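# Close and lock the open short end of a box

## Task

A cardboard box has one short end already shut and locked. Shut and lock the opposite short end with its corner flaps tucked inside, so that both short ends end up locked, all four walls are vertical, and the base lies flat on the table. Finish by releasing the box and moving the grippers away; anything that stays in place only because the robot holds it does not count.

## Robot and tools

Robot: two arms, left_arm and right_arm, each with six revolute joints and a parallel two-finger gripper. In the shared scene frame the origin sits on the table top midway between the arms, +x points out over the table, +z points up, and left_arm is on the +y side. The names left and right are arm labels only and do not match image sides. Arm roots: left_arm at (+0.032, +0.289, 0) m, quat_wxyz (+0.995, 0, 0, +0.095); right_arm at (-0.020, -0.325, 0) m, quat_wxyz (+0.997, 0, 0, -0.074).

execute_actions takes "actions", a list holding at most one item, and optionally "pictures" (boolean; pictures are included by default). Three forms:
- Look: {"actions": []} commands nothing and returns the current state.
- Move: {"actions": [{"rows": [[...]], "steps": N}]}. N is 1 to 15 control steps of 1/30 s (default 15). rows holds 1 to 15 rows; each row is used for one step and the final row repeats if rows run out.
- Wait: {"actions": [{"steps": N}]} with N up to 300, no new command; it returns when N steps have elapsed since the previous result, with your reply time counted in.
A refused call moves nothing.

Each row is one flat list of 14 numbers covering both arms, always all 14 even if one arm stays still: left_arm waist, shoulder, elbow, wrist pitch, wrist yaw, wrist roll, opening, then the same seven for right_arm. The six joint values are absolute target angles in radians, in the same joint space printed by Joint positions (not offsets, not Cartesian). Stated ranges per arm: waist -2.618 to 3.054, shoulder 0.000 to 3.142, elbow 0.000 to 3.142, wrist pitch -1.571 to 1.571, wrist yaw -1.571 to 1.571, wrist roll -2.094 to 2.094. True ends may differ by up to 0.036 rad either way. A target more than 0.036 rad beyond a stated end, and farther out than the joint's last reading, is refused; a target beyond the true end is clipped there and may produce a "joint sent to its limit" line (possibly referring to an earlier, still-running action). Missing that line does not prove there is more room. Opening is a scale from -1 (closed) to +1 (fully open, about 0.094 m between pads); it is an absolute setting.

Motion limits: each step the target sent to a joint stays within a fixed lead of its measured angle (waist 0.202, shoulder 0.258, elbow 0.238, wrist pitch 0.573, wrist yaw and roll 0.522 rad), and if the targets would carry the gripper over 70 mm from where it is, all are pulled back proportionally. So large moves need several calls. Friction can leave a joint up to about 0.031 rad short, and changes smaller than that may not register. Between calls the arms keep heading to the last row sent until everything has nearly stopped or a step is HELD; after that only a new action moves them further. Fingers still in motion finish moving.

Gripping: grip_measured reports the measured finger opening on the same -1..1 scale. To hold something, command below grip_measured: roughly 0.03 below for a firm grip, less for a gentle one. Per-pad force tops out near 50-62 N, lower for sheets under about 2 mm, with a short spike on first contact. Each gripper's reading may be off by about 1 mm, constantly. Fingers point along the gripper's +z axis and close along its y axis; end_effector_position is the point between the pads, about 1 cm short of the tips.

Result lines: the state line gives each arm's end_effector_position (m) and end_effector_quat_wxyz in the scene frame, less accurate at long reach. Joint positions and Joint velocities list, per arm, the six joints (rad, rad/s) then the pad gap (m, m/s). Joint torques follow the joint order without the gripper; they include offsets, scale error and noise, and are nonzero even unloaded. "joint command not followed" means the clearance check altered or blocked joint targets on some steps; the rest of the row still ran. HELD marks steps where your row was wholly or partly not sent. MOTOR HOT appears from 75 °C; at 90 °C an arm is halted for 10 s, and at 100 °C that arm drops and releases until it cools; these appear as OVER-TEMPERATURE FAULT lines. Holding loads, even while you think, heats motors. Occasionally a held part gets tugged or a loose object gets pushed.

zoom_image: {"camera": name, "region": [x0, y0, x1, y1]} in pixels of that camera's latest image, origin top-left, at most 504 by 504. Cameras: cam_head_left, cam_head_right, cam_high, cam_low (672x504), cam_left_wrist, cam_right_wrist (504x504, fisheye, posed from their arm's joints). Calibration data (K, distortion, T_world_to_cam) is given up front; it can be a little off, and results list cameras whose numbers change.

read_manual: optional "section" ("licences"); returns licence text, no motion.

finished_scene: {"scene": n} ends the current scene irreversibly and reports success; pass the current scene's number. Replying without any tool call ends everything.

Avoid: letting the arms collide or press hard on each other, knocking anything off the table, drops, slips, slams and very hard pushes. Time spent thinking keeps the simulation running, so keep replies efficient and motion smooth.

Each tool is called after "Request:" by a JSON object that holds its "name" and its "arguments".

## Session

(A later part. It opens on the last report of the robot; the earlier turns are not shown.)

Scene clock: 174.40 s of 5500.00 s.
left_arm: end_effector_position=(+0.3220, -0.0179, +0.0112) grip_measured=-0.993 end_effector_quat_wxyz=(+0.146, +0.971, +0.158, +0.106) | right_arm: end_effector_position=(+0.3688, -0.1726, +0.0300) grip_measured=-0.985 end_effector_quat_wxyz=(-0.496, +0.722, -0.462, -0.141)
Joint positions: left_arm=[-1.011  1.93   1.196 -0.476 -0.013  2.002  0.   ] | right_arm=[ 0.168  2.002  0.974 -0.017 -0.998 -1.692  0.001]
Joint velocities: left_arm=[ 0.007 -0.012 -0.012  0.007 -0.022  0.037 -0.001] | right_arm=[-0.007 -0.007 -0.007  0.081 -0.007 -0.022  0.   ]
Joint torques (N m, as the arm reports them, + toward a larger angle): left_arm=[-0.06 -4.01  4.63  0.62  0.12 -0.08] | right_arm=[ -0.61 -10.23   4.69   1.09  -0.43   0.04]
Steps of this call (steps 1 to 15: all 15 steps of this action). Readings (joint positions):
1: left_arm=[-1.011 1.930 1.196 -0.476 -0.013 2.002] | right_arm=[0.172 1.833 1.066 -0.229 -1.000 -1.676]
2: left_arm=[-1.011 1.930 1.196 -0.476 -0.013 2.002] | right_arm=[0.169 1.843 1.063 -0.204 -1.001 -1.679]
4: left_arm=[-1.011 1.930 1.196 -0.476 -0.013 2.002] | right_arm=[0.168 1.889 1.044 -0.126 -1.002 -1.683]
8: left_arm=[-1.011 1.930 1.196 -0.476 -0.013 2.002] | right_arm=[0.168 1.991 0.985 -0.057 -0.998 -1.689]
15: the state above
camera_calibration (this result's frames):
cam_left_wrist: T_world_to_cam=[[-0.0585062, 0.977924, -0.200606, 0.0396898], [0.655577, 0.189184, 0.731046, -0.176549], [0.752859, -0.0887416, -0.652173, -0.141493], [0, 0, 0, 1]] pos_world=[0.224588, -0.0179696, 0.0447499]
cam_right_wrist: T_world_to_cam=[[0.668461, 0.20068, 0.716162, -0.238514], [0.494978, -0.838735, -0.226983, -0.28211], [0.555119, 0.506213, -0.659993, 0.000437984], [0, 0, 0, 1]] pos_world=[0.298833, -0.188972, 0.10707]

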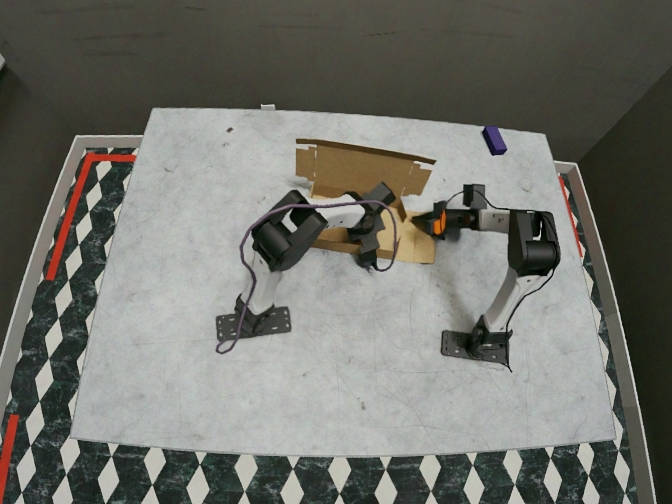

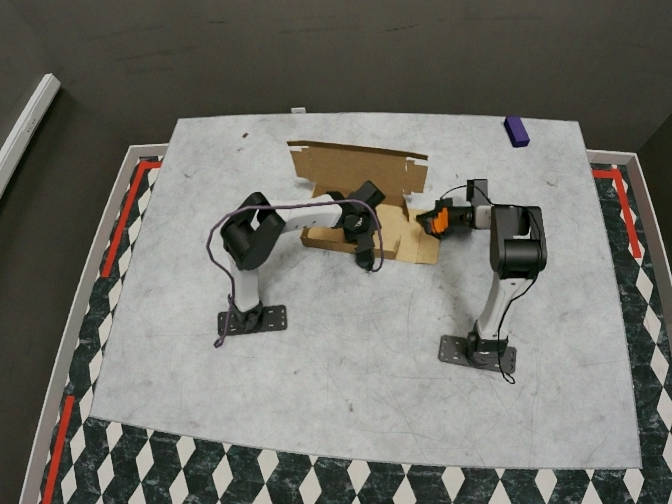

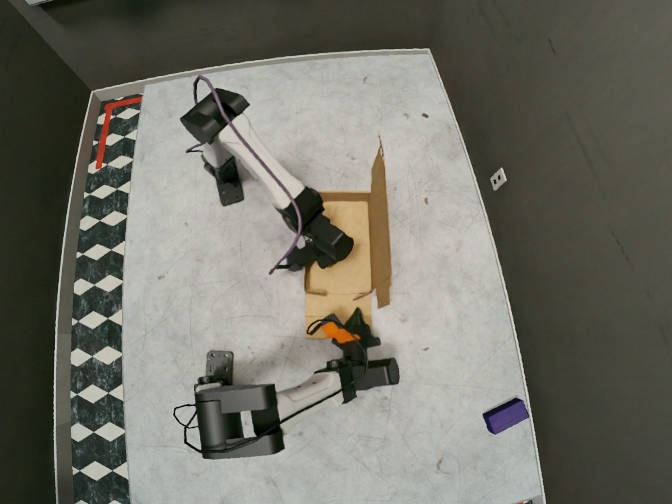

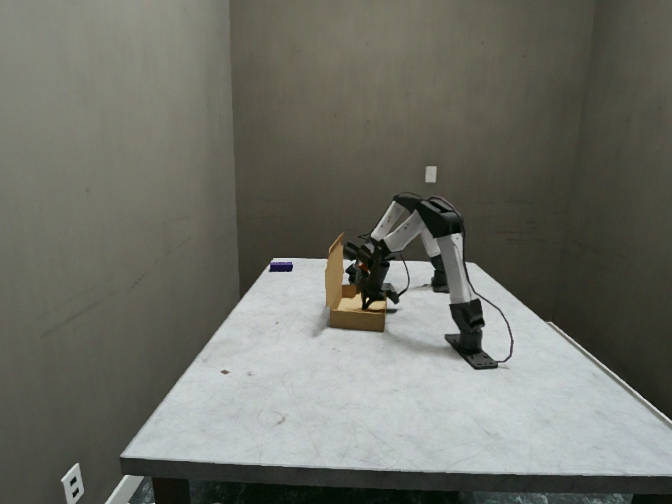

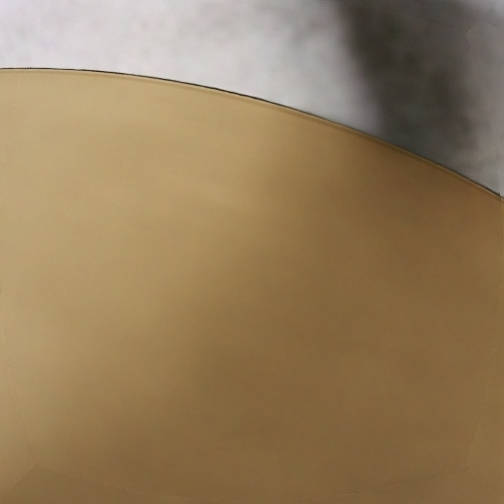

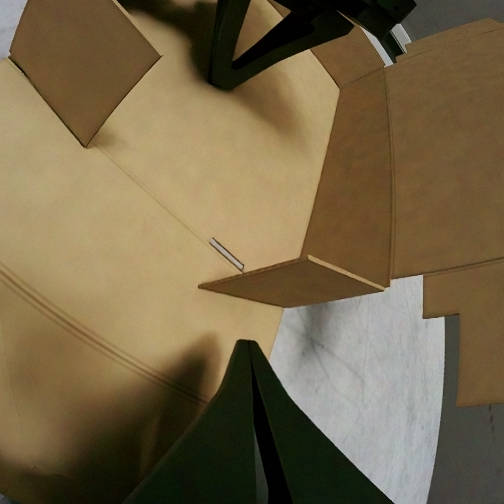

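Request:
{"name": "execute_actions", "arguments": {"actions": [{"rows":[[-1.01,2.02,1.16,-0.52,0,2,-1,0.17,2.0,1.02,0,-1,-1.7,-1],[-1.01,2.02,1.16,-0.52,0,2,-1,0.19,2.02,1.05,-0.01,-1,-1.7,-1],[-1.01,2.02,1.16,-0.52,0,2,-1,0.21,2.03,1.07,-0.02,-1,-1.7,-1],[-1.01,2.02,1.16,-0.52,0,2,-1,0.23,2.04,1.09,-0.03,-1,-1.7,-1],[-1.01,2.02,1.16,-0.52,0,2,-1,0.25,2.05,1.11,-0.04,-1,-1.7,-1],[-1.01,2.02,1.16,-0.52,0,2,-1,0.27,2.07,1.13,-0.05,-1,-1.7,-1],[-1.01,2.02,1.16,-0.52,0,2,-1,0.29,2.08,1.15,-0.06,-1,-1.7,-1],[-1.01,2.02,1.16,-0.52,0,2,-1,0.31,2.09,1.17,-0.07,-1,-1.7,-1],[-1.01,2.02,1.16,-0.52,0,2,-1,0.33,2.11,1.2,-0.08,-1,-1.7,-1],[-1.01,2.02,1.16,-0.52,0,2,-1,0.35,2.13,1.23,-0.09,-1,-1.7,-1],[-1.01,2.02,1.16,-0.52,0,2,-1,0.36,2.15,1.26,-0.1,-1,-1.7,-1],[-1.01,2.02,1.16,-0.52,0,2,-1,0.37,2.18,1.31,-0.12,-1,-1.7,-1]]}], "pictures": false}}

Request:
{"name": "execute_actions", "arguments": {"actions": [{"steps":10}]}}

Scene clock: 184.13 s of 5500.00 s.
left_arm: end_effector_position=(+0.3294, -0.0168, +0.0123) grip_measured=-0.993 end_effector_quat_wxyz=(+0.147, +0.968, +0.163, +0.119) | right_arm: end_effector_position=(+0.4065, -0.0917, +0.0447) grip_measured=-0.985 end_effector_quat_wxyz=(-0.501, +0.763, -0.376, -0.157)
Joint positions: left_arm=[-1.004  1.932  1.196 -0.456 -0.034  2.002  0.   ] | right_arm=[ 0.346  2.161  1.282 -0.088 -0.996 -1.693  0.001]
Joint velocities: left_arm=[-0.027 -0.002 -0.012  0.037 -0.081 -0.022 -0.   ] | right_arm=[ 0.017  0.105  0.212 -0.168 -0.007 -0.007 -0.   ]
Joint torques (N m, as the arm reports them, + toward a larger angle): left_arm=[-0.64 -4.14  4.64  0.41  0.38 -0.08] | right_arm=[  1.93 -10.52   6.74   0.9   -0.42   0.04]
Steps of this call (steps 1 to 30: the robot went on to your last target; steps 31 to 90: nothing new was sent; then 6.23 s passed at rest; steps 91 to 105: all 15 steps of this action). Readings (joint positions):
91: left_arm=[-1.011 1.930 1.196 -0.476 -0.013 2.002] | right_arm=[0.168 2.002 0.977 -0.005 -0.998 -1.692]
92: left_arm=[-1.011 1.930 1.196 -0.476 -0.013 2.002] | right_arm=[0.169 2.004 0.986 -0.010 -0.998 -1.692]
94: left_arm=[-1.011 1.930 1.196 -0.476 -0.013 2.002] | right_arm=[0.182 2.016 1.025 -0.018 -0.998 -1.692]
98: left_arm=[-1.011 1.930 1.196 -0.476 -0.013 2.002] | right_arm=[0.256 2.053 1.118 -0.030 -0.998 -1.692]
105: the state above

Scene clock: 184.47 s of 5500.00 s.
left_arm: end_effector_position=(+0.3296, -0.0168, +0.0123) grip_measured=-0.993 end_effector_quat_wxyz=(+0.147, +0.968, +0.163, +0.120) | right_arm: end_effector_position=(+0.4058, -0.0917, +0.0442) grip_measured=-0.985 end_effector_quat_wxyz=(-0.498, +0.763, -0.379, -0.162)
Joint positions: left_arm=[-1.004  1.932  1.196 -0.455 -0.035  2.002  0.   ] | right_arm=[ 0.347  2.163  1.289 -0.106 -0.996 -1.693  0.001]
Joint velocities: left_arm=[-0.007  0.002 -0.007 -0.007  0.022  0.022 -0.001] | right_arm=[-0.002  0.012  0.002 -0.022 -0.051 -0.051  0.   ]
Joint torques (N m, as the arm reports them, + toward a larger angle): left_arm=[-0.52 -4.19  4.44  0.47  0.33 -0.1 ] | right_arm=[ 2.17 -9.91  6.91  0.94 -0.42  0.05]
Steps of this call (steps 1 to 10: the robot went on to your last target). Readings (joint positions):
1: left_arm=[-1.004 1.932 1.196 -0.455 -0.034 2.002] | right_arm=[0.347 2.163 1.286 -0.092 -0.996 -1.693]
2: left_arm=[-1.004 1.932 1.196 -0.455 -0.035 2.002] | right_arm=[0.347 2.163 1.287 -0.096 -0.996 -1.693]
4: left_arm=[-1.004 1.932 1.196 -0.455 -0.035 2.002] | right_arm=[0.347 2.163 1.287 -0.102 -0.996 -1.693]
8: left_arm=[-1.004 1.932 1.196 -0.455 -0.035 2.002] | right_arm=[0.347 2.163 1.289 -0.105 -0.996 -1.693]
10: the state above
camera_calibration (this result's frames):
cam_left_wrist: T_world_to_cam=[[-0.0669596, 0.977073, -0.202103, 0.042074], [0.632885, 0.198186, 0.748451, -0.175112], [0.771345, -0.0777921, -0.631645, -0.152525], [0, 0, 0, 1]] pos_world=[0.231293, -0.0182699, 0.043224]
cam_right_wrist: T_world_to_cam=[[0.573996, 0.30835, 0.758584, -0.243266], [0.649692, -0.735372, -0.192686, -0.284134], [0.498427, 0.603447, -0.622433, -0.0214334], [0, 0, 0, 1]] pos_world=[0.334916, -0.121, 0.116448]

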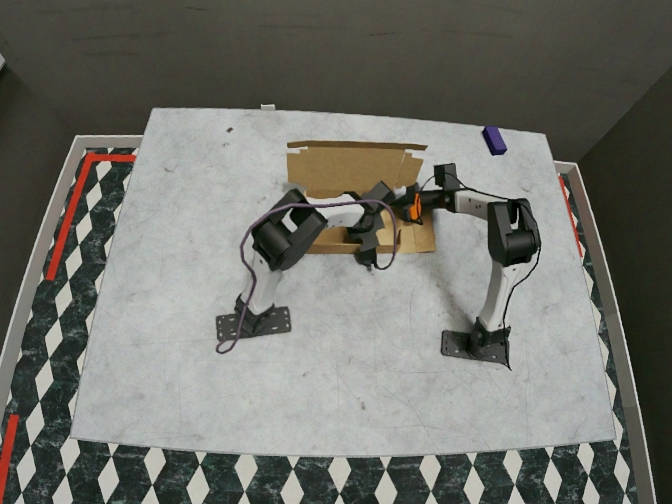

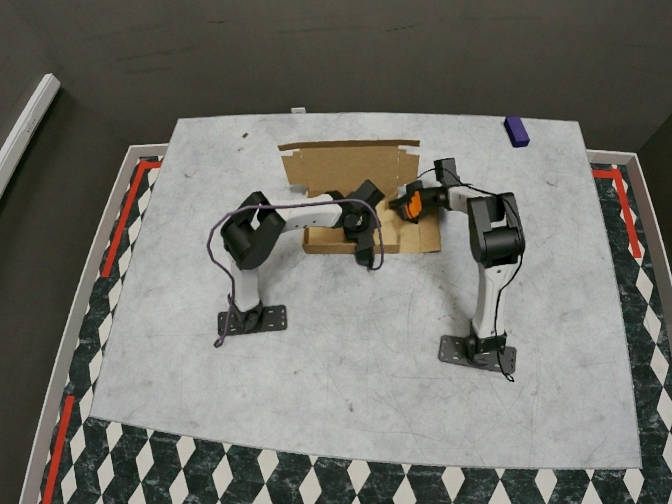

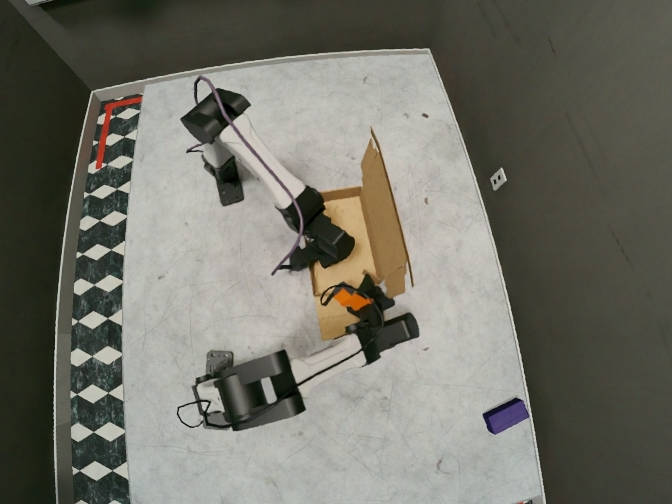

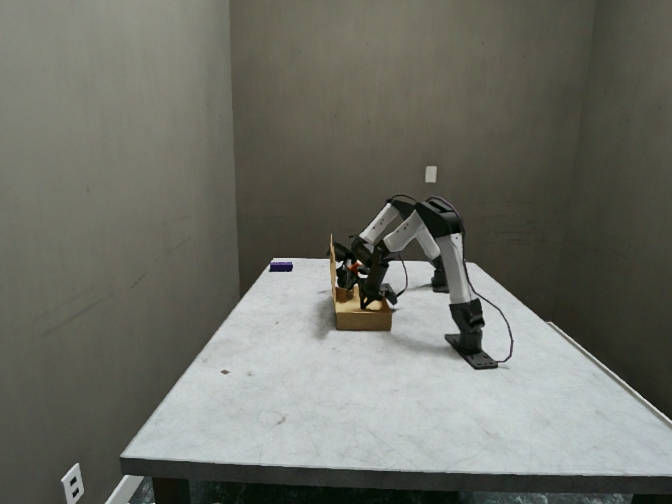

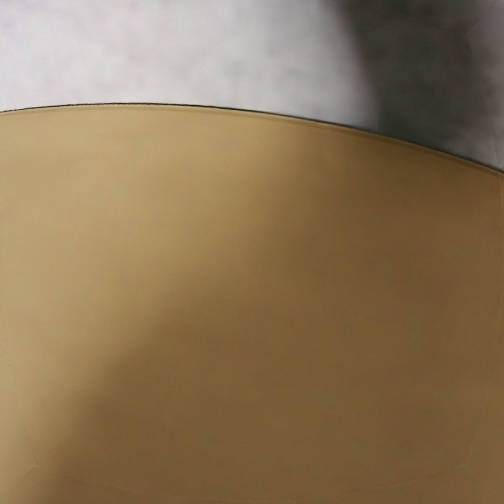

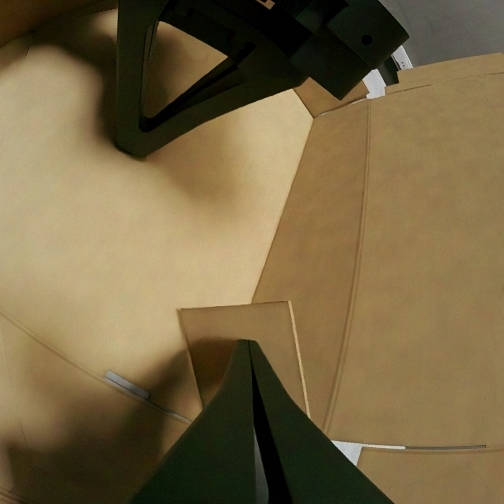

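Request:
{"name": "execute_actions", "arguments": {"actions": [{"steps":150}], "pictures": false}}

Request:
{"name": "execute_actions", "arguments": {"actions": [{"rows":[[-1.01,2.02,1.16,-0.52,0,2,-1,0.33,2.12,1.25,-0.12,-1,-1.7,-1],[-1.01,2.02,1.16,-0.52,0,2,-1,0.32,2.08,1.22,-0.14,-1,-1.7,-1],[-1.01,2.02,1.16,-0.52,0,2,-1,0.3,2.04,1.2,-0.16,-1,-1.7,-1],[-1.01,2.02,1.16,-0.52,0,2,-1,0.27,2.0,1.18,-0.18,-1,-1.7,-1],[-1.01,2.02,1.16,-0.52,0,2,-1,0.23,1.96,1.16,-0.2,-1,-1.7,-1],[-1.01,2.02,1.16,-0.52,0,2,-1,0.18,1.92,1.14,-0.22,-1,-1.7,-1],[-1.01,2.02,1.16,-0.52,0,2,-1,0.12,1.92,1.14,-0.22,-1,-1.7,-1],[-1.01,2.02,1.16,-0.52,0,2,-1,0.06,1.92,1.14,-0.22,-1,-1.7,-1],[-1.01,2.02,1.16,-0.52,0,2,-1,0,1.92,1.14,-0.22,-1,-1.7,-1],[-1.01,2.02,1.16,-0.52,0,2,-1,-0.08,1.92,1.14,-0.22,-1,-1.7,-1]]}], "pictures": false}}

Request:
{"name": "execute_actions", "arguments": {"actions": [{"rows":[[-1.01,2.02,1.16,-0.52,0,2,-1,-0.1,2.06,1.13,-0.63,-1,0,-1]]}], "pictures": false}}

Request:
{"name": "execute_actions", "arguments": {"actions": [{"steps":12}]}}

Request:
{"name": "zoom_image", "arguments": {"camera": "cam_high", "region": [290, 230, 430, 370]}}

Scene clock: 195.37 s of 5500.00 s.
left_arm: end_effector_position=(+0.3296, -0.0168, +0.0123) grip_measured=-0.993 end_effector_quat_wxyz=(+0.147, +0.968, +0.163, +0.120) | right_arm: end_effector_position=(+0.4058, -0.0917, +0.0443) grip_measured=-0.985 end_effector_quat_wxyz=(-0.498, +0.763, -0.379, -0.162)
Joint positions: left_arm=[-1.004  1.932  1.196 -0.455 -0.035  2.002  0.   ] | right_arm=[ 0.347  2.163  1.289 -0.107 -0.996 -1.693  0.001]
Joint velocities: left_arm=[ 0.012 -0.007 -0.017 -0.022 -0.11   0.007  0.001] | right_arm=[ 0.002  0.012 -0.012  0.022  0.022 -0.037 -0.   ]
Joint torques (N m, as the arm reports them, + toward a larger angle): left_arm=[-0.68 -4.15  4.52  0.43  0.32 -0.1 ] | right_arm=[ 2.17 -9.92  7.03  0.94 -0.42  0.05]
Steps of this call (steps 1 to 30: the robot went on to your last target; steps 31 to 90: nothing new was sent; then 7.90 s passed at rest). Readings (joint positions):
1: left_arm=[-1.004 1.932 1.196 -0.455 -0.035 2.002] | right_arm=[0.347 2.163 1.289 -0.106 -0.996 -1.693]
2: left_arm=[-1.004 1.932 1.196 -0.455 -0.035 2.002] | right_arm=[0.347 2.163 1.289 -0.106 -0.996 -1.693]
4: left_arm=[-1.004 1.932 1.196 -0.455 -0.035 2.002] | right_arm=[0.347 2.163 1.289 -0.107 -0.996 -1.693]
8: left_arm=[-1.004 1.932 1.196 -0.455 -0.035 2.002] | right_arm=[0.347 2.163 1.289 -0.107 -0.996 -1.693]
90: the state above
All arms were judged still, so your last target was given up. Only a new action makes them travel on or press farther. Fingers that are still opening or closing keep moving.

Scene clock: 195.87 s of 5500.00 s.
left_arm: end_effector_position=(+0.3296, -0.0168, +0.0123) grip_measured=-0.993 end_effector_quat_wxyz=(+0.147, +0.968, +0.163, +0.120) | right_arm: end_effector_position=(+0.4274, -0.2961, +0.0965) grip_measured=-0.985 end_effector_quat_wxyz=(-0.523, +0.658, -0.541, -0.036)
Joint positions: left_arm=[-1.004  1.932  1.196 -0.455 -0.035  2.002  0.   ] | right_arm=[-0.115  1.923  1.157 -0.199 -0.992 -1.693  0.001]
Joint velocities: left_arm=[ 0.007 -0.012 -0.002 -0.007  0.037  0.007  0.001] | right_arm=[-0.154  0.002  0.002  0.007  0.095  0.007 -0.   ]
Joint torques (N m, as the arm reports them, + toward a larger angle): left_arm=[-0.52 -4.14  4.58  0.45  0.34 -0.1 ] | right_arm=[ 4.27 -9.82  4.75  0.9  -0.46  0.05]
Steps of this call (steps 1 to 15: all 15 steps of this action). Readings (joint positions):
1: left_arm=[-1.004 1.932 1.196 -0.455 -0.035 2.002] | right_arm=[0.345 2.160 1.286 -0.107 -0.996 -1.693]
2: left_arm=[-1.004 1.932 1.196 -0.455 -0.035 2.002] | right_arm=[0.341 2.149 1.273 -0.110 -0.994 -1.693]
4: left_arm=[-1.004 1.932 1.196 -0.455 -0.035 2.002] | right_arm=[0.323 2.103 1.226 -0.132 -0.992 -1.693]
8: left_arm=[-1.004 1.932 1.196 -0.455 -0.035 2.002] | right_arm=[0.195 1.965 1.157 -0.192 -0.998 -1.693]
15: the state above

Scene clock: 196.37 s of 5500.00 s.
left_arm: end_effector_position=(+0.3296, -0.0168, +0.0123) grip_measured=-0.993 end_effector_quat_wxyz=(+0.147, +0.968, +0.163, +0.120) | right_arm: end_effector_position=(+0.3488, -0.2729, +0.0148) grip_measured=-0.985 end_effector_quat_wxyz=(+0.147, -0.035, +0.878, +0.454)
Joint positions: left_arm=[-1.004  1.932  1.196 -0.455 -0.035  2.002  0.   ] | right_arm=[-0.109  2.073  1.132 -0.607 -0.995 -0.324  0.001]
Joint velocities: left_arm=[-0.017 -0.012 -0.017  0.007  0.007 -0.051 -0.003] | right_arm=[ 0.002 -0.007  0.007 -0.11  -0.007  2.176  0.001]
Joint torques (N m, as the arm reports them, + toward a larger angle): left_arm=[-0.55 -4.07  4.55  0.44  0.37 -0.11] | right_arm=[  0.87 -10.54   4.63   0.22  -0.47   0.1 ]
Steps of this call (steps 1 to 15: all 15 steps of this action). Readings (joint positions):
1: left_arm=[-1.004 1.932 1.196 -0.455 -0.035 2.002] | right_arm=[-0.117 1.930 1.160 -0.230 -0.993 -1.638]
2: left_arm=[-1.004 1.932 1.196 -0.455 -0.035 2.002] | right_arm=[-0.116 1.942 1.160 -0.278 -0.996 -1.562]
4: left_arm=[-1.004 1.932 1.196 -0.455 -0.035 2.002] | right_arm=[-0.113 1.991 1.160 -0.385 -0.997 -1.383]
8: left_arm=[-1.004 1.932 1.196 -0.455 -0.035 2.002] | right_arm=[-0.109 2.068 1.137 -0.534 -0.995 -0.990]
15: the state above

Scene clock: 196.77 s of 5500.00 s.
left_arm: end_effector_position=(+0.3296, -0.0168, +0.0123) grip_measured=-0.993 end_effector_quat_wxyz=(+0.147, +0.968, +0.163, +0.120) | right_arm: end_effector_position=(+0.3466, -0.2723, +0.0148) grip_measured=-0.985 end_effector_quat_wxyz=(+0.072, +0.098, +0.873, +0.472)
Joint positions: left_arm=[-1.004  1.932  1.196 -0.455 -0.035  2.002  0.   ] | right_arm=[-0.109  2.073  1.132 -0.62  -0.995 -0.029  0.001]
Joint velocities: left_arm=[-0.012  0.002 -0.007  0.022  0.022 -0.022  0.   ] | right_arm=[-0.022  0.002  0.002  0.037 -0.022  0.037  0.001]
Joint torques (N m, as the arm reports them, + toward a larger angle): left_arm=[-0.54 -4.27  4.58  0.44  0.31 -0.09] | right_arm=[  0.86 -10.54   4.59   0.25  -0.48   0.1 ]
Steps of this call (steps 1 to 12: the robot went on to your last target). Readings (joint positions):
1: left_arm=[-1.004 1.932 1.196 -0.455 -0.035 2.002] | right_arm=[-0.109 2.073 1.132 -0.610 -0.995 -0.260]
2: left_arm=[-1.004 1.932 1.196 -0.455 -0.035 2.002] | right_arm=[-0.109 2.073 1.132 -0.613 -0.995 -0.209]
4: left_arm=[-1.004 1.932 1.196 -0.455 -0.035 2.002] | right_arm=[-0.109 2.073 1.132 -0.616 -0.995 -0.136]
8: left_arm=[-1.004 1.932 1.196 -0.455 -0.035 2.002] | right_arm=[-0.109 2.073 1.132 -0.619 -0.995 -0.060]
12: the state above
camera_calibration (this result's frames):
cam_left_wrist: T_world_to_cam=[[-0.0669596, 0.977073, -0.202103, 0.042074], [0.632885, 0.198186, 0.748451, -0.175112], [0.771345, -0.0777921, -0.631645, -0.152525], [0, 0, 0, 1]] pos_world=[0.231293, -0.0182699, 0.043224]
cam_right_wrist: T_world_to_cam=[[0.117507, -0.572212, -0.811643, -0.189676], [-0.955468, -0.287923, 0.0646574, 0.290176], [-0.270689, 0.767902, -0.580564, 0.409454], [0, 0, 0, 1]] pos_world=[0.410377, -0.339407, 0.0650029]

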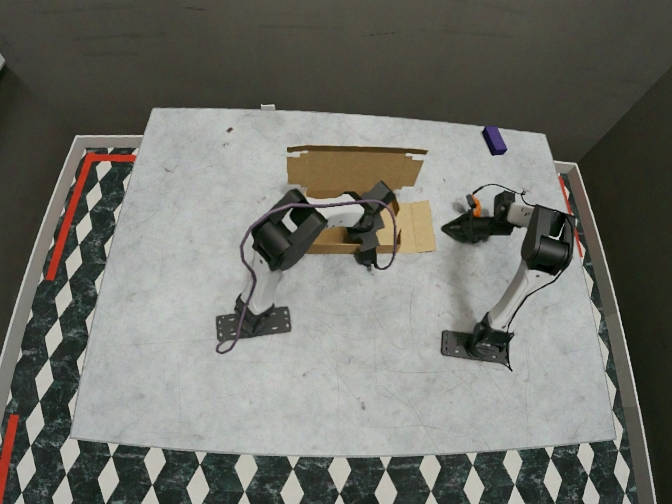

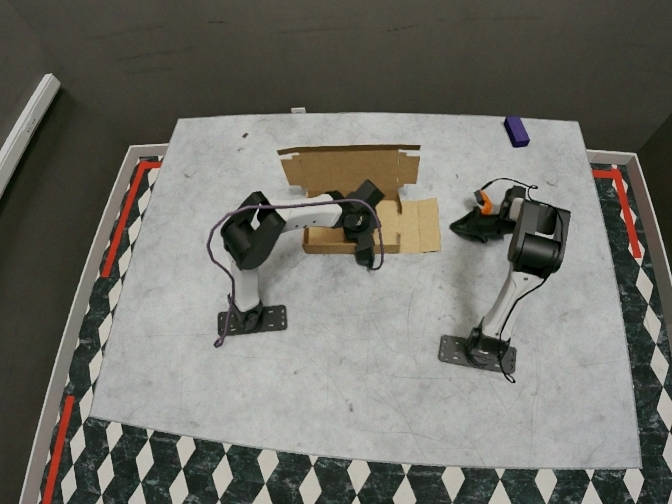

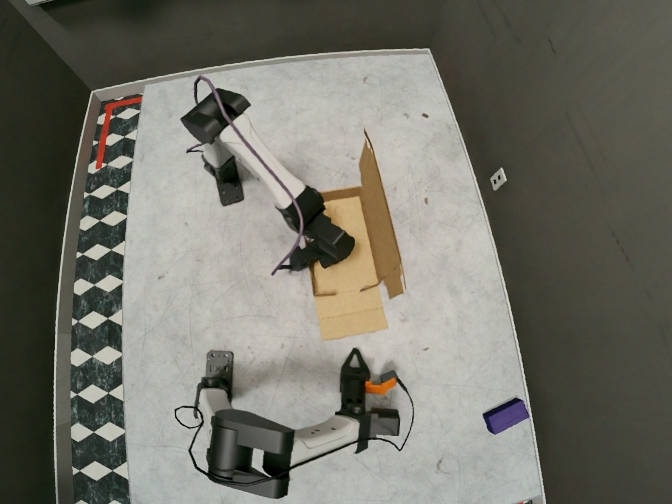

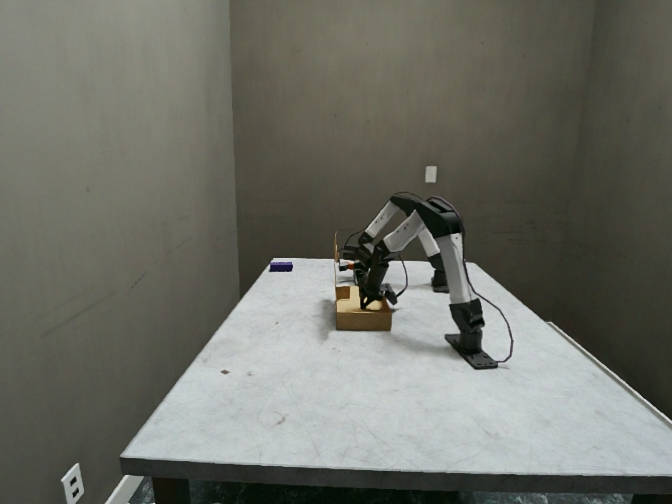

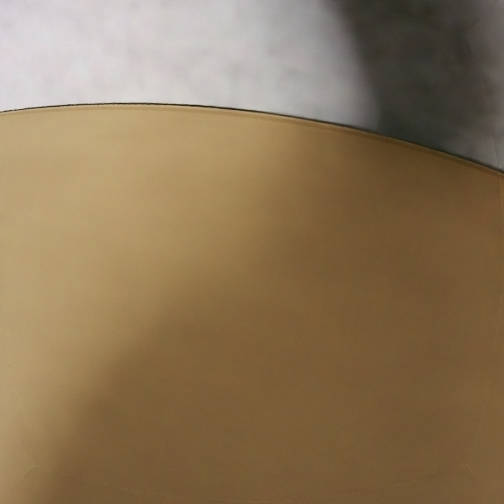

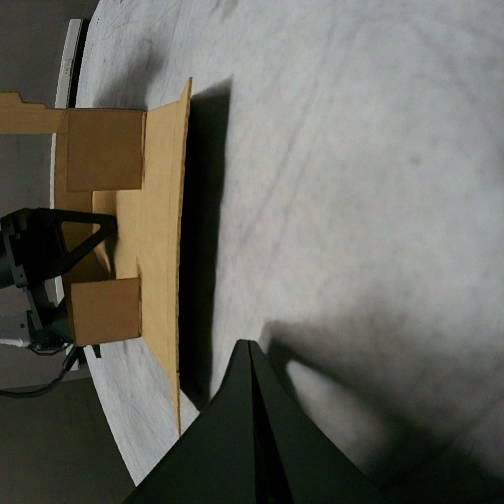

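Region (290, 230, 430, 370) of cam_high's 672x504 image, scaled by 3.600, with more detail than that image has.

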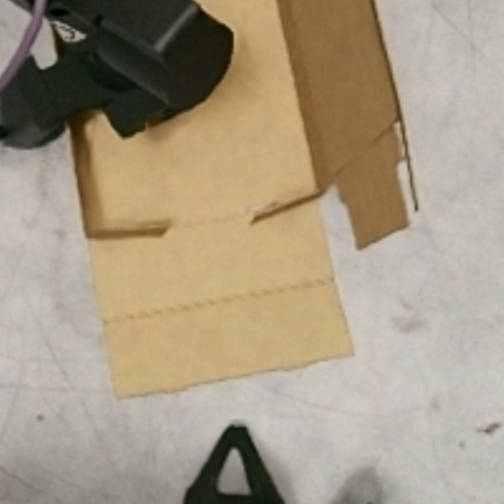

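Request:
{"name": "execute_actions", "arguments": {"actions": [{"rows":[[-1.01,2.03,1.16,-0.52,0,2,-1,-0.07,2.07,1.12,-0.62,-1,0,-1],[-1.01,2.03,1.16,-0.52,0,2,-1,-0.04,2.07,1.12,-0.62,-1,0,-1],[-1.01,2.03,1.16,-0.52,0,2,-1,-0.01,2.07,1.12,-0.62,-1,0,-1],[-1.01,2.03,1.16,-0.52,0,2,-1,0.02,2.07,1.12,-0.62,-1,0,-1],[-1.01,2.03,1.16,-0.52,0,2,-1,0.04,2.07,1.12,-0.62,-1,0,-1],[-1.01,2.03,1.16,-0.52,0,2,-1,0.06,2.07,1.12,-0.62,-1,0,-1],[-1.01,2.03,1.16,-0.52,0,2,-1,0.08,2.07,1.14,-0.62,-1,0,-1],[-1.01,2.03,1.16,-0.52,0,2,-1,0.1,2.07,1.16,-0.64,-1,0,-1],[-1.01,2.03,1.16,-0.52,0,2,-1,0.12,2.07,1.18,-0.66,-1,0,-1],[-1.01,2.03,1.16,-0.52,0,2,-1,0.14,2.07,1.2,-0.68,-1.02,0,-1],[-1.01,2.03,1.16,-0.52,0,2,-1,0.16,2.07,1.22,-0.7,-1.03,0,-1],[-1.01,2.03,1.16,-0.52,0,2,-1,0.18,2.07,1.24,-0.72,-1.04,0,-1],[-1.01,2.03,1.16,-0.52,0,2,-1,0.2,2.07,1.26,-0.74,-1.05,0,-1],[-1.01,2.03,1.16,-0.52,0,2,-1,0.22,2.07,1.28,-0.76,-1.05,0,-1],[-1.01,2.03,1.16,-0.52,0,2,-1,0.24,2.07,1.3,-0.78,-1.05,0,-1]]}], "pictures": false}}

Request:
{"name": "execute_actions", "arguments": {"actions": [{"steps":12}]}}

Scene clock: 204.23 s of 5500.00 s.
left_arm: end_effector_position=(+0.3295, -0.0167, +0.0119) grip_measured=-0.993 end_effector_quat_wxyz=(+0.147, +0.968, +0.163, +0.119) | right_arm: end_effector_position=(+0.3342, -0.1643, +0.0382) grip_measured=-0.985 end_effector_quat_wxyz=(+0.004, -0.029, +0.875, +0.482)
Joint positions: left_arm=[-1.004  1.933  1.196 -0.455 -0.034  2.002  0.   ] | right_arm=[ 0.19   2.073  1.239 -0.707 -1.007 -0.007  0.001]
Joint velocities: left_arm=[ 0.002 -0.007 -0.017 -0.051 -0.022 -0.037  0.001] | right_arm=[ 0.452 -0.012  0.589 -0.462 -0.022 -0.081  0.   ]
Joint torques (N m, as the arm reports them, + toward a larger angle): left_arm=[-0.53 -3.35  4.46  0.44  0.36 -0.09] | right_arm=[  1.98 -10.03   6.83   0.33  -0.84   0.08]
Steps of this call (steps 1 to 30: the robot went on to your last target; steps 31 to 90: nothing new was sent; then 3.97 s passed at rest; steps 91 to 105: all 15 steps of this action). Readings (joint positions):
91: left_arm=[-1.004 1.933 1.196 -0.455 -0.035 2.002] | right_arm=[-0.107 2.073 1.132 -0.621 -0.995 -0.008]
92: left_arm=[-1.004 1.933 1.196 -0.455 -0.035 2.002] | right_arm=[-0.099 2.073 1.132 -0.621 -0.995 -0.007]
94: left_arm=[-1.004 1.933 1.196 -0.455 -0.035 2.002] | right_arm=[-0.059 2.073 1.132 -0.621 -0.994 -0.007]
98: left_arm=[-1.004 1.933 1.196 -0.455 -0.034 2.002] | right_arm=[0.058 2.073 1.134 -0.622 -0.994 -0.007]
105: the state above

Scene clock: 204.63 s of 5500.00 s.
left_arm: end_effector_position=(+0.3295, -0.0167, +0.0119) grip_measured=-0.993 end_effector_quat_wxyz=(+0.147, +0.968, +0.163, +0.119) | right_arm: end_effector_position=(+0.3330, -0.1536, +0.0437) grip_measured=-0.985 end_effector_quat_wxyz=(-0.006, -0.042, +0.879, +0.475)
Joint positions: left_arm=[-1.004  1.933  1.196 -0.455 -0.034  2.002  0.   ] | right_arm=[ 0.224  2.073  1.277 -0.751 -0.99  -0.006  0.001]
Joint velocities: left_arm=[-0.002 -0.007  0.002  0.022 -0.095  0.022 -0.001] | right_arm=[ 0.002 -0.017  0.007 -0.022  0.066  0.007  0.   ]
Joint torques (N m, as the arm reports them, + toward a larger angle): left_arm=[-0.55 -3.29  4.5   0.44  0.32 -0.1 ] | right_arm=[  1.55 -10.24   6.72   0.11  -1.     0.11]
Steps of this call (steps 1 to 12: the robot went on to your last target). Readings (joint positions):
1: left_arm=[-1.004 1.933 1.196 -0.455 -0.034 2.002] | right_arm=[0.206 2.073 1.256 -0.720 -1.006 -0.007]
2: left_arm=[-1.004 1.933 1.196 -0.455 -0.034 2.002] | right_arm=[0.217 2.073 1.268 -0.728 -1.006 -0.007]
4: left_arm=[-1.004 1.933 1.196 -0.455 -0.034 2.002] | right_arm=[0.225 2.073 1.277 -0.738 -1.004 -0.007]
8: left_arm=[-1.004 1.933 1.196 -0.455 -0.034 2.002] | right_arm=[0.224 2.073 1.277 -0.747 -0.994 -0.006]
12: the state above
camera_calibration (this result's frames):
cam_left_wrist: T_world_to_cam=[[-0.0670322, 0.977201, -0.201459, 0.0419517], [0.633694, 0.197657, 0.747906, -0.174959], [0.770674, -0.0775294, -0.632496, -0.152484], [0, 0, 0, 1]] pos_world=[0.231198, -0.0182355, 0.0428587]
cam_right_wrist: T_world_to_cam=[[0.28791, -0.510109, -0.810491, -0.143904], [-0.815612, -0.574148, 0.0716298, 0.218667], [-0.501881, 0.640424, -0.581354, 0.388903], [0, 0, 0, 1]] pos_world=[0.414962, -0.196923, 0.0937946]

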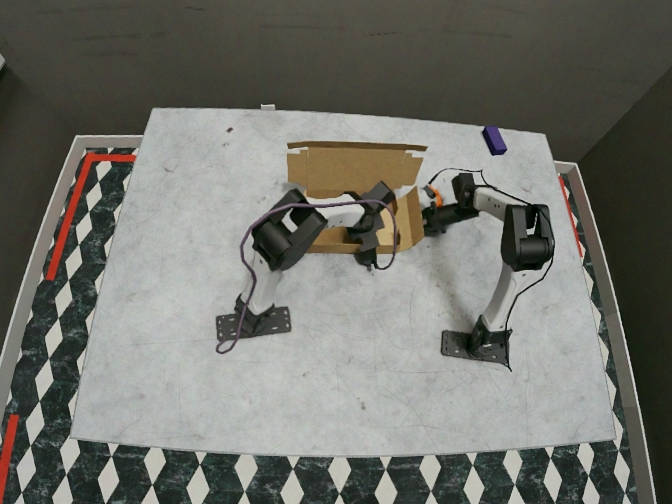

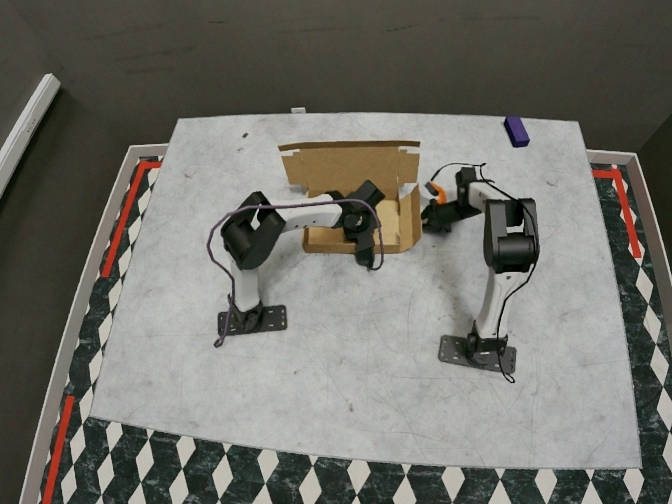

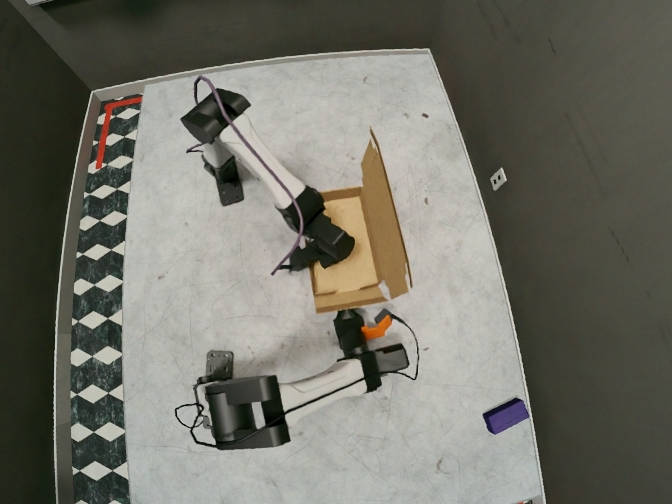

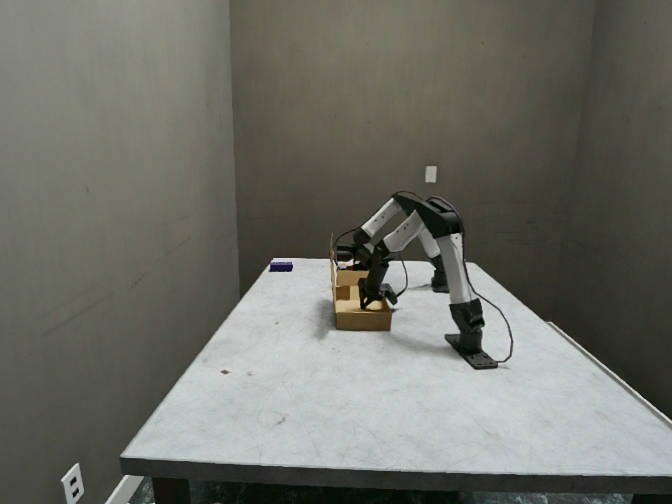

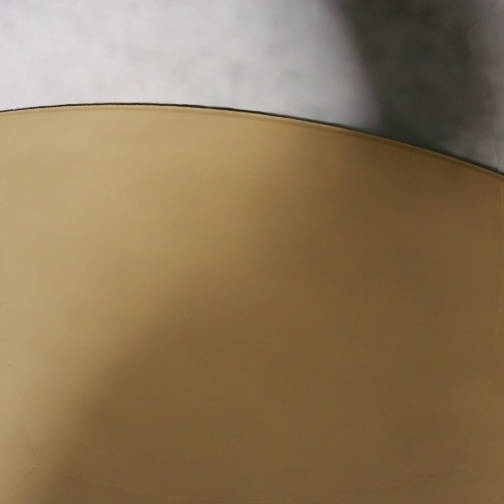

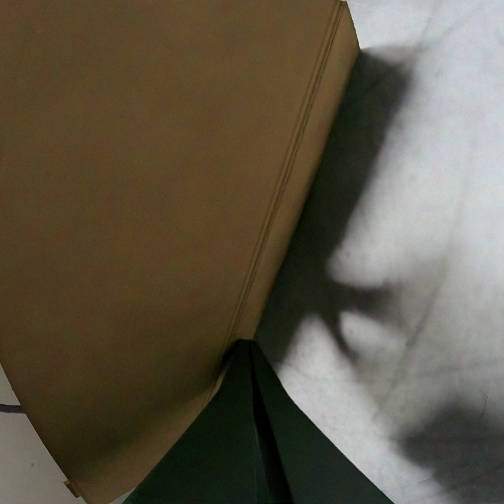

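Request:
{"name": "execute_actions", "arguments": {"actions": [{"rows":[[-1.01,2.03,1.16,-0.52,0,2,-1,0.255,2.07,1.3,-0.78,-1.06,0,-1],[-1.01,2.03,1.16,-0.52,0,2,-1,0.27,2.07,1.3,-0.78,-1.07,0,-1],[-1.01,2.03,1.16,-0.52,0,2,-1,0.285,2.07,1.3,-0.78,-1.08,0,-1],[-1.01,2.03,1.16,-0.52,0,2,-1,0.3,2.07,1.3,-0.78,-1.08,0,-1],[-1.01,2.03,1.16,-0.52,0,2,-1,0.315,2.07,1.3,-0.78,-1.08,0,-1],[-1.01,2.03,1.16,-0.52,0,2,-1,0.33,2.07,1.3,-0.78,-1.08,0,-1],[-1.01,2.03,1.16,-0.52,0,2,-1,0.345,2.07,1.3,-0.78,-1.08,0,-1]]}]}}

Request:
{"name": "zoom_image", "arguments": {"camera": "cam_head_right", "region": [350, 140, 490, 280]}}

Scene clock: 211.47 s of 5500.00 s.
left_arm: end_effector_position=(+0.3290, -0.0161, +0.0116) grip_measured=-0.993 end_effector_quat_wxyz=(+0.145, +0.969, +0.163, +0.119) | right_arm: end_effector_position=(+0.3156, -0.1228, +0.0456) grip_measured=-0.985 end_effector_quat_wxyz=(-0.030, -0.078, +0.873, +0.480)
Joint positions: left_arm=[-1.004  1.933  1.196 -0.459 -0.035  2.002  0.   ] | right_arm=[ 0.311  2.073  1.277 -0.758 -1.003 -0.005  0.001]
Joint velocities: left_arm=[ 0.012  0.012  0.002  0.007  0.022 -0.037 -0.001] | right_arm=[-0.022 -0.022 -0.017  0.081 -0.007  0.022  0.   ]
Joint torques (N m, as the arm reports them, + toward a larger angle): left_arm=[-0.49 -3.28  4.52  0.47  0.35 -0.11] | right_arm=[  3.32 -10.27   6.77   0.13  -1.1    0.1 ]
Steps of this call (steps 1 to 30: the robot went on to your last target; steps 31 to 90: nothing new was sent; then 3.33 s passed at rest; steps 91 to 105: all 15 steps of this action). Readings (joint positions):
91: left_arm=[-1.004 1.933 1.196 -0.455 -0.034 2.002] | right_arm=[0.224 2.073 1.277 -0.753 -0.988 -0.006]
92: left_arm=[-1.004 1.933 1.196 -0.455 -0.034 2.002] | right_arm=[0.226 2.073 1.277 -0.753 -0.988 -0.005]
94: left_arm=[-1.004 1.933 1.196 -0.455 -0.034 2.002] | right_arm=[0.237 2.073 1.277 -0.754 -0.992 -0.005]
98: left_arm=[-1.004 1.933 1.196 -0.455 -0.034 2.002] | right_arm=[0.291 2.073 1.277 -0.755 -0.998 -0.005]
105: the state above
camera_calibration (this result's frames):
cam_left_wrist: T_world_to_cam=[[-0.0676756, 0.977778, -0.19842, 0.0413998], [0.635018, 0.195606, 0.747322, -0.17504], [0.769527, -0.0754248, -0.634144, -0.151854], [0, 0, 0, 1]] pos_world=[0.230811, -0.0176945, 0.0427287]
cam_right_wrist: T_world_to_cam=[[0.323302, -0.473924, -0.819068, -0.128014], [-0.762447, -0.643125, 0.0711692, 0.196768], [-0.560492, 0.601486, -0.569265, 0.374669], [0, 0, 0, 1]] pos_world=[0.401411, -0.159481, 0.0944307]

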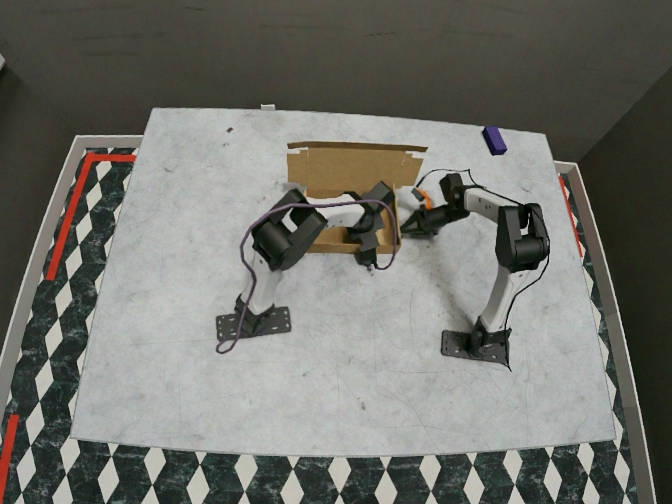

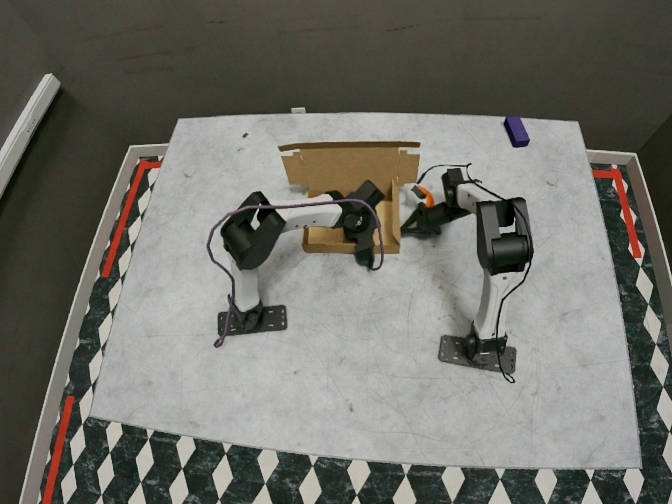

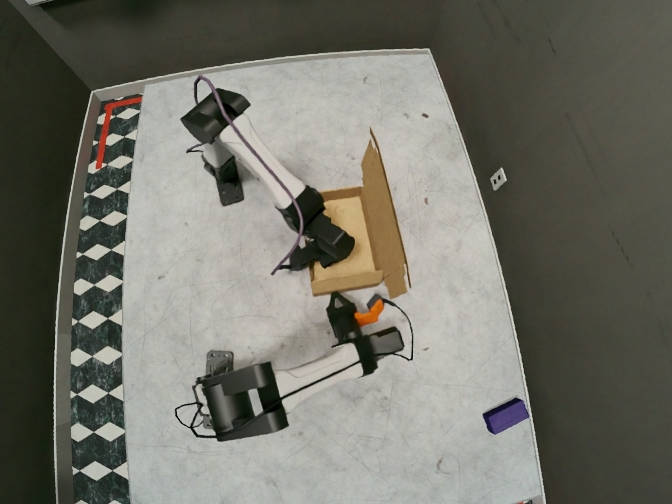

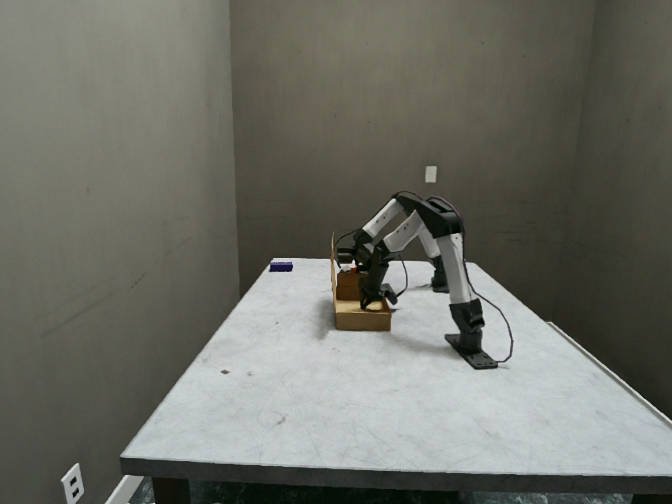

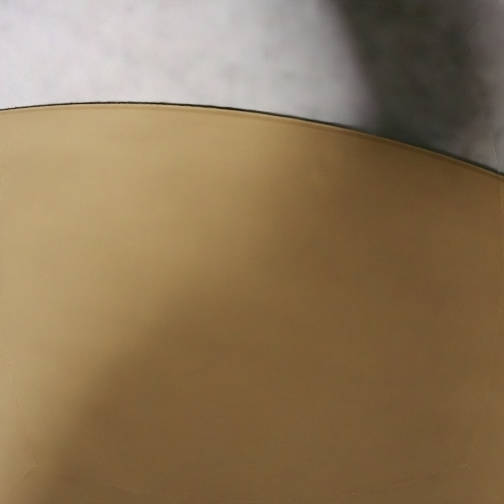

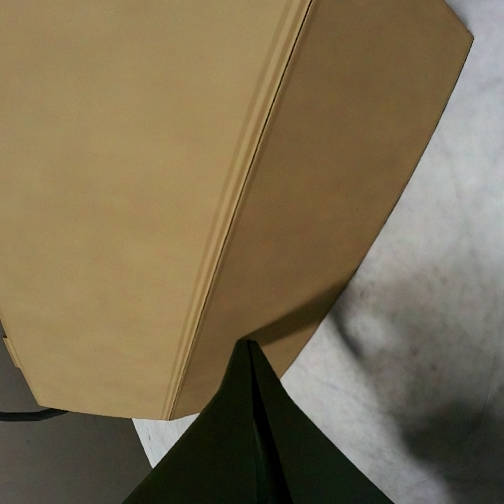

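Region (350, 140, 490, 280) of cam_head_right's 672x504 image, scaled by 3.600, with more detail than that image has.

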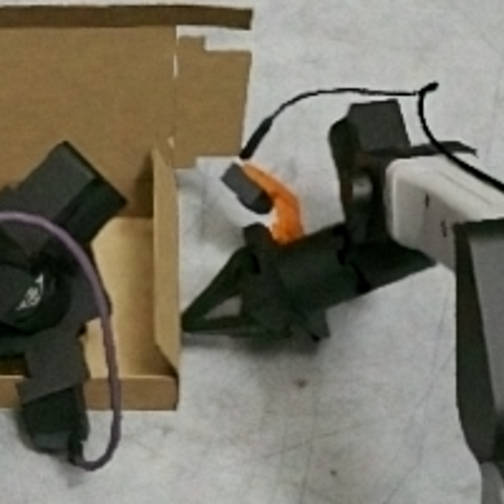

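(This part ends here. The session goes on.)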